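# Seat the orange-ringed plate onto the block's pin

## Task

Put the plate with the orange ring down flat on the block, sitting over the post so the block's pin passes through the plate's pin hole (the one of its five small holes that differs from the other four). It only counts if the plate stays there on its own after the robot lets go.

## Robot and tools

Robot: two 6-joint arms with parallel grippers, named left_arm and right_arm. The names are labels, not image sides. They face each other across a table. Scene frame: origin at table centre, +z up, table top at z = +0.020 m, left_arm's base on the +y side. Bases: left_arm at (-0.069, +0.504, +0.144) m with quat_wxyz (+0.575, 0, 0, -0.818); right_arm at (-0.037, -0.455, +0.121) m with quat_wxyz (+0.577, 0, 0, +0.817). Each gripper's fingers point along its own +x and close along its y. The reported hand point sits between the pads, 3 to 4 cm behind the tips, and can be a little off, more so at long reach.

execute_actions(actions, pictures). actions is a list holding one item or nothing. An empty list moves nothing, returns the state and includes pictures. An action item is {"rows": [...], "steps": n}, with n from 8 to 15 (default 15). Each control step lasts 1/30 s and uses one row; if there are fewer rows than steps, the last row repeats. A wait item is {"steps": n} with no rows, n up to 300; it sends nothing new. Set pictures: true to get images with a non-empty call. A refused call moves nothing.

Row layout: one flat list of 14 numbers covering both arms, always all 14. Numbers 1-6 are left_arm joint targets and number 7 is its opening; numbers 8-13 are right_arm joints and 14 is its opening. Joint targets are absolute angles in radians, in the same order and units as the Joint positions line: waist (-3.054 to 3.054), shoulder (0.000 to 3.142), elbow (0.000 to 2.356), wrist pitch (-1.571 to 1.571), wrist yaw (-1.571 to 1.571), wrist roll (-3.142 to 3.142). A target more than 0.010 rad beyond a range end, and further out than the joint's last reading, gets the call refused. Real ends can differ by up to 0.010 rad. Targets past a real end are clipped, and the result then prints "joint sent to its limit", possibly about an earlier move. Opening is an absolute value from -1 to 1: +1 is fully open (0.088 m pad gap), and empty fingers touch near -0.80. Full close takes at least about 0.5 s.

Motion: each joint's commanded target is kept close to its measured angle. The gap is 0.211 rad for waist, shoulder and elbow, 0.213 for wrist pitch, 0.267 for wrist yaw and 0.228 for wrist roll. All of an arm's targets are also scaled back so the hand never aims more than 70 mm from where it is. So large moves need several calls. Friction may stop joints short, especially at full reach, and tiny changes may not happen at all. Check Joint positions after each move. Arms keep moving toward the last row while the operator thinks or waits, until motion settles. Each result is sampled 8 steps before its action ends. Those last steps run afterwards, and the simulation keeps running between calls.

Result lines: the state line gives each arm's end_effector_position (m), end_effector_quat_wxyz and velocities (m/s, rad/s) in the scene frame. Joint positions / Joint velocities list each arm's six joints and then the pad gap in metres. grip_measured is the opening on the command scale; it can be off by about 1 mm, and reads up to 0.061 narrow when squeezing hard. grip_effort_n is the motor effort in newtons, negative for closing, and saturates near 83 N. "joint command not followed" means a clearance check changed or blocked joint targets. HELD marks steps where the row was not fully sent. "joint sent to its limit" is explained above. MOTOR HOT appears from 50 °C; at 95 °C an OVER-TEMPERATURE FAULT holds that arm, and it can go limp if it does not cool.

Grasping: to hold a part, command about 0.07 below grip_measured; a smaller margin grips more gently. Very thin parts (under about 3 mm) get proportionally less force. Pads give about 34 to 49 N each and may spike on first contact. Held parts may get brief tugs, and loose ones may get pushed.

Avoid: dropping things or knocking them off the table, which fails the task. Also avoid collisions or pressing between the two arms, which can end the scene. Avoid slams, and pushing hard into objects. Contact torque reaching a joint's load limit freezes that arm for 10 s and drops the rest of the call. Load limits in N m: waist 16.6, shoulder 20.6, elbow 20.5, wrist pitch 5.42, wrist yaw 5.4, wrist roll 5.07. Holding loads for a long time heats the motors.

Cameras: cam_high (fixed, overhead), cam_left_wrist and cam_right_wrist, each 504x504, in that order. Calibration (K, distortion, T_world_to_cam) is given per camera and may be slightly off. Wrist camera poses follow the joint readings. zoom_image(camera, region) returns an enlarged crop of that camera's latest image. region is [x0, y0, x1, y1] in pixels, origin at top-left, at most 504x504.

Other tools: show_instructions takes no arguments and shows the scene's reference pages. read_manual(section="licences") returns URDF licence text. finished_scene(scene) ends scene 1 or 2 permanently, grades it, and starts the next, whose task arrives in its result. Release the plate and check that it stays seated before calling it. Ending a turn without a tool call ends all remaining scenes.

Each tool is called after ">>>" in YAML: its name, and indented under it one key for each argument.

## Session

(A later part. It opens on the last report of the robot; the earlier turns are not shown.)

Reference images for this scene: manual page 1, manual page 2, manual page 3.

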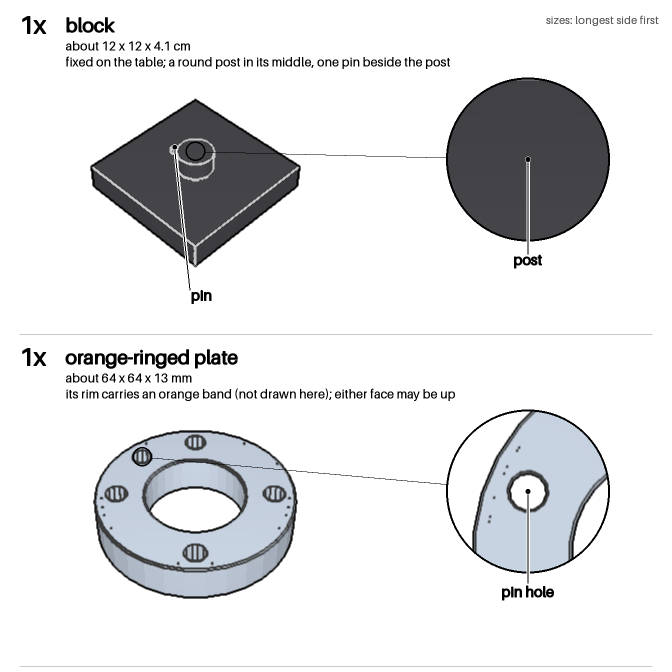

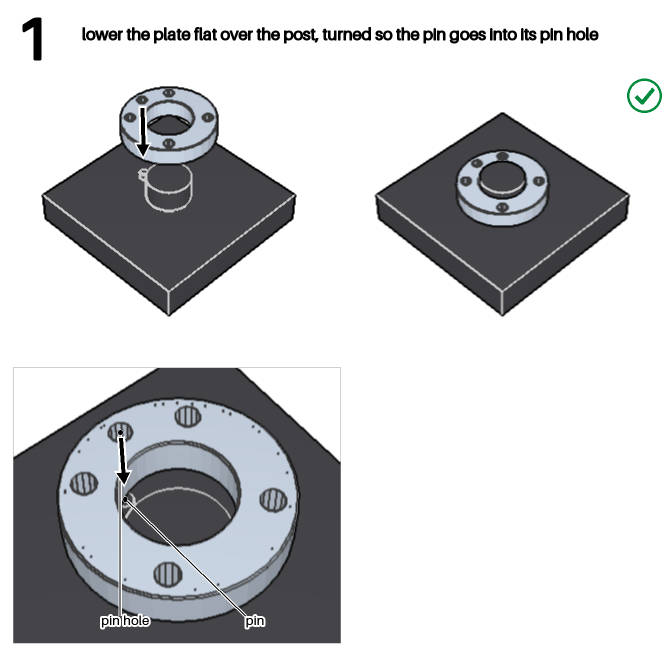

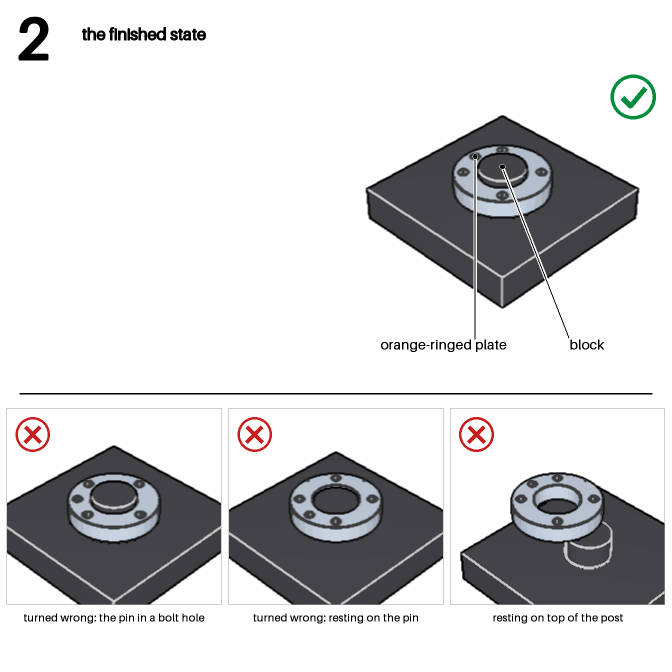

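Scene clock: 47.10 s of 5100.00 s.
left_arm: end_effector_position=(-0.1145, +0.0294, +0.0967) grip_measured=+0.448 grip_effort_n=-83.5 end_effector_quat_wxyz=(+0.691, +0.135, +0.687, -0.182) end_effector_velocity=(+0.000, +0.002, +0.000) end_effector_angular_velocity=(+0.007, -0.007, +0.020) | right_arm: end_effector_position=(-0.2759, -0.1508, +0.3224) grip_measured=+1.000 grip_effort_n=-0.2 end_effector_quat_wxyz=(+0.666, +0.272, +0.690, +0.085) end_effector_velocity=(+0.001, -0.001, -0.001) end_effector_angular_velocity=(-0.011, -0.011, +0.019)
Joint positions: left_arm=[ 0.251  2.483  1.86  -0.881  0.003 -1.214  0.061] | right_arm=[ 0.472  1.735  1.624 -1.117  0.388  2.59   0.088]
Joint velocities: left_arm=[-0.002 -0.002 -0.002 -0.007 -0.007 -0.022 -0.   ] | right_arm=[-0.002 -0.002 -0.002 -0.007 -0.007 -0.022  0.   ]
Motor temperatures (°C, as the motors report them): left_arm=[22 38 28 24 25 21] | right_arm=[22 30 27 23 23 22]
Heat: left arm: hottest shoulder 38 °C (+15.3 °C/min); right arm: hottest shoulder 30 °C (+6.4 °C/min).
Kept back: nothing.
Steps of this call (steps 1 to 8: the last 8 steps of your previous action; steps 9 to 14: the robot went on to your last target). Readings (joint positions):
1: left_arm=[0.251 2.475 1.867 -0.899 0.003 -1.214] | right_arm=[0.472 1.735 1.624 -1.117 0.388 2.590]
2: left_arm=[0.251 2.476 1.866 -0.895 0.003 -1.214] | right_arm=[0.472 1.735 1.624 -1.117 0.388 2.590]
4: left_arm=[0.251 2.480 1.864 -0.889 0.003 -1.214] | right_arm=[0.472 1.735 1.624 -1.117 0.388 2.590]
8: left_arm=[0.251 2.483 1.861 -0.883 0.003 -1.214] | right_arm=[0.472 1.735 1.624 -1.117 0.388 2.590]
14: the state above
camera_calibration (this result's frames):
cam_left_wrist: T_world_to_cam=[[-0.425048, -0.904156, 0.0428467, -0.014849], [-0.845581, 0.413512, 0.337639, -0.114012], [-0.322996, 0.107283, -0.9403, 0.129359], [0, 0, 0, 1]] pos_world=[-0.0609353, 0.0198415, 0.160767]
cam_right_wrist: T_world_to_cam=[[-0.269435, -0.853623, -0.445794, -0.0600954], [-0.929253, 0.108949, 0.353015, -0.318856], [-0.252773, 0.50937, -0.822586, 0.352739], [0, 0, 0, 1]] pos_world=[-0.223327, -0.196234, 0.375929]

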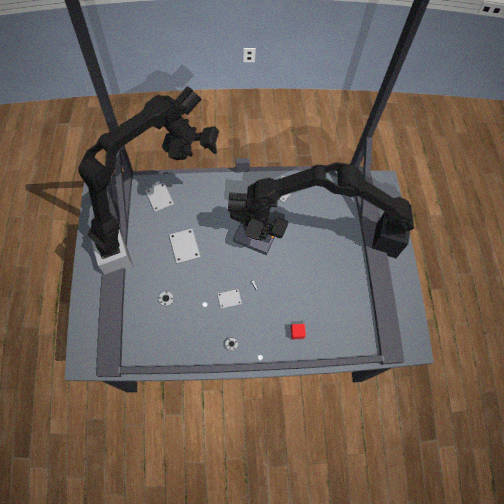

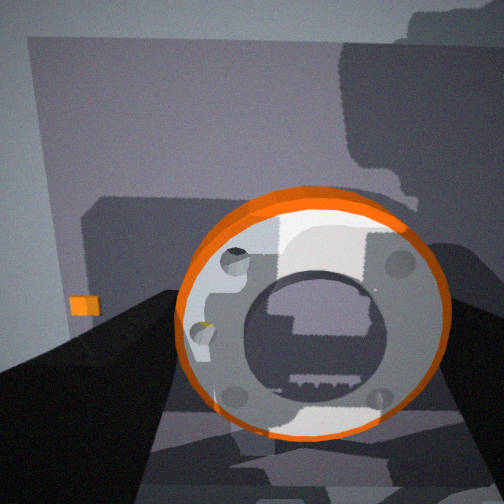

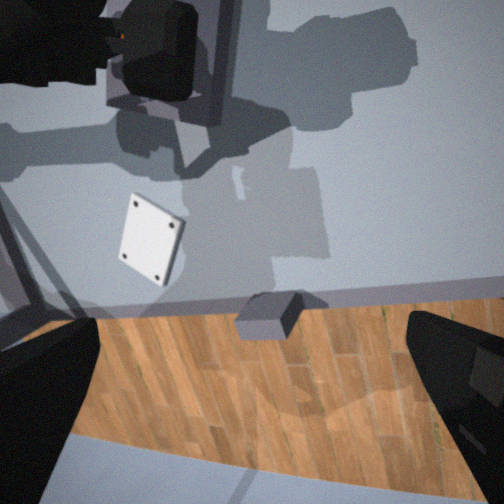

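Pin is in. A small final push, then release and lift.

>>> execute_actions:
  actions:
    - {"rows": [ [0.251,2.506,1.849,-0.878,0.003,-1.214,0.38, 0.472,1.735,1.624,-1.117,0.388,2.59,1], [0.251,2.508,1.848,-0.876,0.003,-1.214,0.38, 0.472,1.735,1.624,-1.117,0.388,2.59,1], [0.251,2.510,1.847,-0.874,0.003,-1.214,0.38, 0.472,1.735,1.624,-1.117,0.388,2.59,1], [0.251,2.510,1.847,-0.874,0.003,-1.214,0.38, 0.472,1.735,1.624,-1.117,0.388,2.59,1], [0.251,2.510,1.847,-0.874,0.003,-1.214,0.38, 0.472,1.735,1.624,-1.117,0.388,2.59,1], [0.251,2.510,1.847,-0.874,0.003,-1.214,0.38, 0.472,1.735,1.624,-1.117,0.388,2.59,1], [0.251,2.510,1.847,-0.874,0.003,-1.214,0.38, 0.472,1.735,1.624,-1.117,0.388,2.59,1], [0.251,2.487,1.857,-0.876,0.003,-1.214,0.5, 0.472,1.735,1.624,-1.117,0.388,2.59,1], [0.251,2.487,1.857,-0.876,0.003,-1.214,0.65, 0.472,1.735,1.624,-1.117,0.388,2.59,1], [0.251,2.487,1.857,-0.876,0.003,-1.214,0.85, 0.472,1.735,1.624,-1.117,0.388,2.59,1]], "steps": 15}

>>> execute_actions:
  actions:
    - {"rows": [ [0.251,2.47,1.87,-0.895,0.003,-1.214,0.85, 0.472,1.735,1.624,-1.117,0.388,2.59,1], [0.251,2.458,1.88,-0.915,0.003,-1.214,0.85, 0.472,1.735,1.624,-1.117,0.388,2.59,1], [0.251,2.446,1.89,-0.935,0.003,-1.214,0.85, 0.472,1.735,1.624,-1.117,0.388,2.59,1], [0.251,2.435,1.90,-0.955,0.003,-1.214,0.85, 0.472,1.735,1.624,-1.117,0.388,2.59,1], [0.251,2.43,1.905,-0.97,0.003,-1.214,0.85, 0.472,1.735,1.624,-1.117,0.388,2.59,1]], "steps": 12}

>>> execute_actions:
  actions:
    - {"steps": 14}
  pictures: true

Scene clock: 48.17 s of 5100.00 s.
left_arm: end_effector_position=(-0.1145, +0.0296, +0.0961) grip_measured=+0.448 grip_effort_n=-83.5 end_effector_quat_wxyz=(+0.691, +0.135, +0.687, -0.182) end_effector_velocity=(+0.003, +0.006, -0.001) end_effector_angular_velocity=(+0.026, -0.009, +0.010) | right_arm: end_effector_position=(-0.2759, -0.1508, +0.3224) grip_measured=+1.000 grip_effort_n=-0.2 end_effector_quat_wxyz=(+0.666, +0.272, +0.690, +0.085) end_effector_velocity=(+0.001, -0.001, -0.001) end_effector_angular_velocity=(-0.011, -0.011, +0.019)
Joint positions: left_arm=[ 0.251  2.483  1.858 -0.879  0.003 -1.214  0.061] | right_arm=[ 0.472  1.735  1.624 -1.117  0.388  2.59   0.088]
Joint velocities: left_arm=[ 0.002 -0.002 -0.007 -0.022 -0.007 -0.007  0.   ] | right_arm=[-0.002 -0.002 -0.002 -0.007 -0.007 -0.022  0.   ]
Motor temperatures (°C, as the motors report them): left_arm=[22 38 28 24 25 21] | right_arm=[22 30 27 23 23 22]
Heat: left arm: hottest shoulder 38 °C (+14.9 °C/min); right arm: hottest shoulder 30 °C (+6.2 °C/min).
Steps of this call (steps 1 to 25: the robot went on to your last target; steps 26 to 32: the first 7 steps of this action). Readings (joint positions):
26: left_arm=[0.251 2.483 1.859 -0.881 0.003 -1.214] | right_arm=[0.472 1.735 1.624 -1.117 0.388 2.590]
27: left_arm=[0.251 2.483 1.859 -0.881 0.003 -1.214] | right_arm=[0.472 1.735 1.624 -1.117 0.388 2.590]
29: left_arm=[0.251 2.483 1.858 -0.879 0.003 -1.214] | right_arm=[0.472 1.735 1.624 -1.117 0.388 2.590]
32: the state above

Scene clock: 48.57 s of 5100.00 s.
left_arm: end_effector_position=(-0.1142, +0.0328, +0.1000) grip_measured=+0.836 grip_effort_n=12.8 end_effector_quat_wxyz=(+0.690, +0.142, +0.688, -0.175) end_effector_velocity=(+0.004, +0.044, +0.073) end_effector_angular_velocity=(+0.235, -0.030, -0.009) | right_arm: end_effector_position=(-0.2759, -0.1508, +0.3224) grip_measured=+1.000 grip_effort_n=-0.2 end_effector_quat_wxyz=(+0.666, +0.272, +0.690, +0.085) end_effector_velocity=(+0.002, -0.002, +0.001) end_effector_angular_velocity=(-0.007, -0.001, +0.006)
Joint positions: left_arm=[ 0.251  2.481  1.871 -0.914  0.003 -1.214  0.08 ] | right_arm=[ 0.472  1.735  1.624 -1.117  0.388  2.59   0.088]
Joint velocities: left_arm=[-0.002 -0.09   0.149 -0.476 -0.007  0.007  0.006] | right_arm=[-0.002 -0.007 -0.002 -0.007 -0.007 -0.007  0.   ]
Motor temperatures (°C, as the motors report them): left_arm=[22 38 28 24 25 21] | right_arm=[22 30 27 23 23 22]
Heat: left arm: hottest shoulder 38 °C (+14.8 °C/min); right arm: hottest shoulder 30 °C (+6.2 °C/min).
Steps of this call (steps 1 to 8: the last 8 steps of your previous action; steps 9 to 12: the first 4 steps of this action). Readings (joint positions):
9: left_arm=[0.251 2.483 1.859 -0.877 0.003 -1.214] | right_arm=[0.472 1.735 1.624 -1.117 0.388 2.590]
10: left_arm=[0.251 2.483 1.862 -0.885 0.003 -1.214] | right_arm=[0.472 1.735 1.624 -1.117 0.388 2.590]
12: the state above

Scene clock: 49.03 s of 5100.00 s.
left_arm: end_effector_position=(-0.1145, +0.0293, +0.1271) grip_measured=+0.848 grip_effort_n=12.8 end_effector_quat_wxyz=(+0.691, +0.135, +0.687, -0.182) end_effector_velocity=(+0.002, -0.000, +0.004) end_effector_angular_velocity=(-0.004, -0.021, +0.006) | right_arm: end_effector_position=(-0.2759, -0.1508, +0.3224) grip_measured=+1.000 grip_effort_n=-0.7 end_effector_quat_wxyz=(+0.666, +0.272, +0.690, +0.085) end_effector_velocity=(-0.000, -0.000, -0.001) end_effector_angular_velocity=(-0.004, +0.003, +0.006)
Joint positions: left_arm=[ 0.251  2.437  1.903 -0.969  0.003 -1.214  0.081] | right_arm=[ 0.472  1.735  1.624 -1.117  0.388  2.59   0.088]
Joint velocities: left_arm=[-0.002 -0.007  0.002 -0.007 -0.022 -0.007 -0.   ] | right_arm=[-0.002 -0.002 -0.007  0.007 -0.007 -0.007  0.   ]
Motor temperatures (°C, as the motors report them): left_arm=[22 38 28 24 25 21] | right_arm=[22 30 27 23 23 22]
Heat: left arm: hottest shoulder 38 °C (+14.7 °C/min); right arm: hottest shoulder 30 °C (+6.1 °C/min).
Kept back: nothing.
Steps of this call (steps 1 to 8: the last 8 steps of your previous action; steps 9 to 14: the robot went on to your last target). Readings (joint positions):
1: left_arm=[0.251 2.477 1.875 -0.930 0.003 -1.214] | right_arm=[0.472 1.735 1.624 -1.117 0.388 2.590]
2: left_arm=[0.251 2.472 1.880 -0.942 0.003 -1.214] | right_arm=[0.472 1.735 1.624 -1.117 0.388 2.590]
4: left_arm=[0.251 2.458 1.890 -0.955 0.003 -1.214] | right_arm=[0.472 1.735 1.624 -1.117 0.388 2.590]
8: left_arm=[0.251 2.439 1.901 -0.964 0.003 -1.214] | right_arm=[0.472 1.735 1.624 -1.117 0.388 2.590]
14: the state above
camera_calibration (this result's frames):
cam_left_wrist: T_world_to_cam=[[-0.425043, -0.904107, 0.043923, -0.0163471], [-0.845544, 0.413896, 0.33726, -0.124232], [-0.323099, 0.106211, -0.940386, 0.158026], [0, 0, 0, 1]] pos_world=[-0.060934, 0.0198556, 0.191222]
cam_right_wrist: T_world_to_cam=[[-0.269435, -0.853623, -0.445794, -0.0600954], [-0.929253, 0.108949, 0.353015, -0.318856], [-0.252773, 0.50937, -0.822586, 0.352739], [0, 0, 0, 1]] pos_world=[-0.223327, -0.196234, 0.375929]

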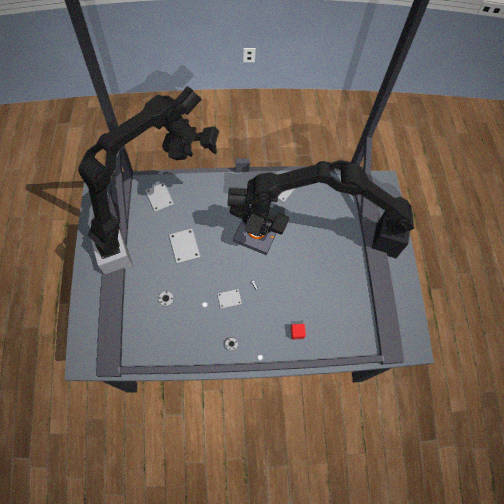

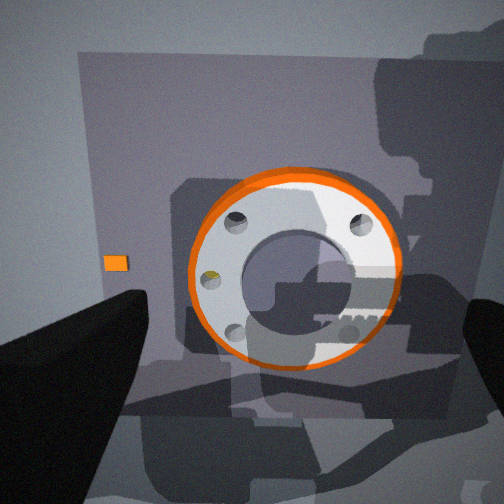

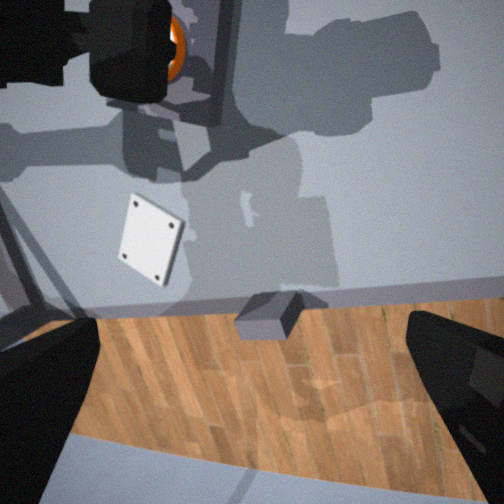

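>>> finished_scene:
  scene: 2

The scene is finished: the task was done.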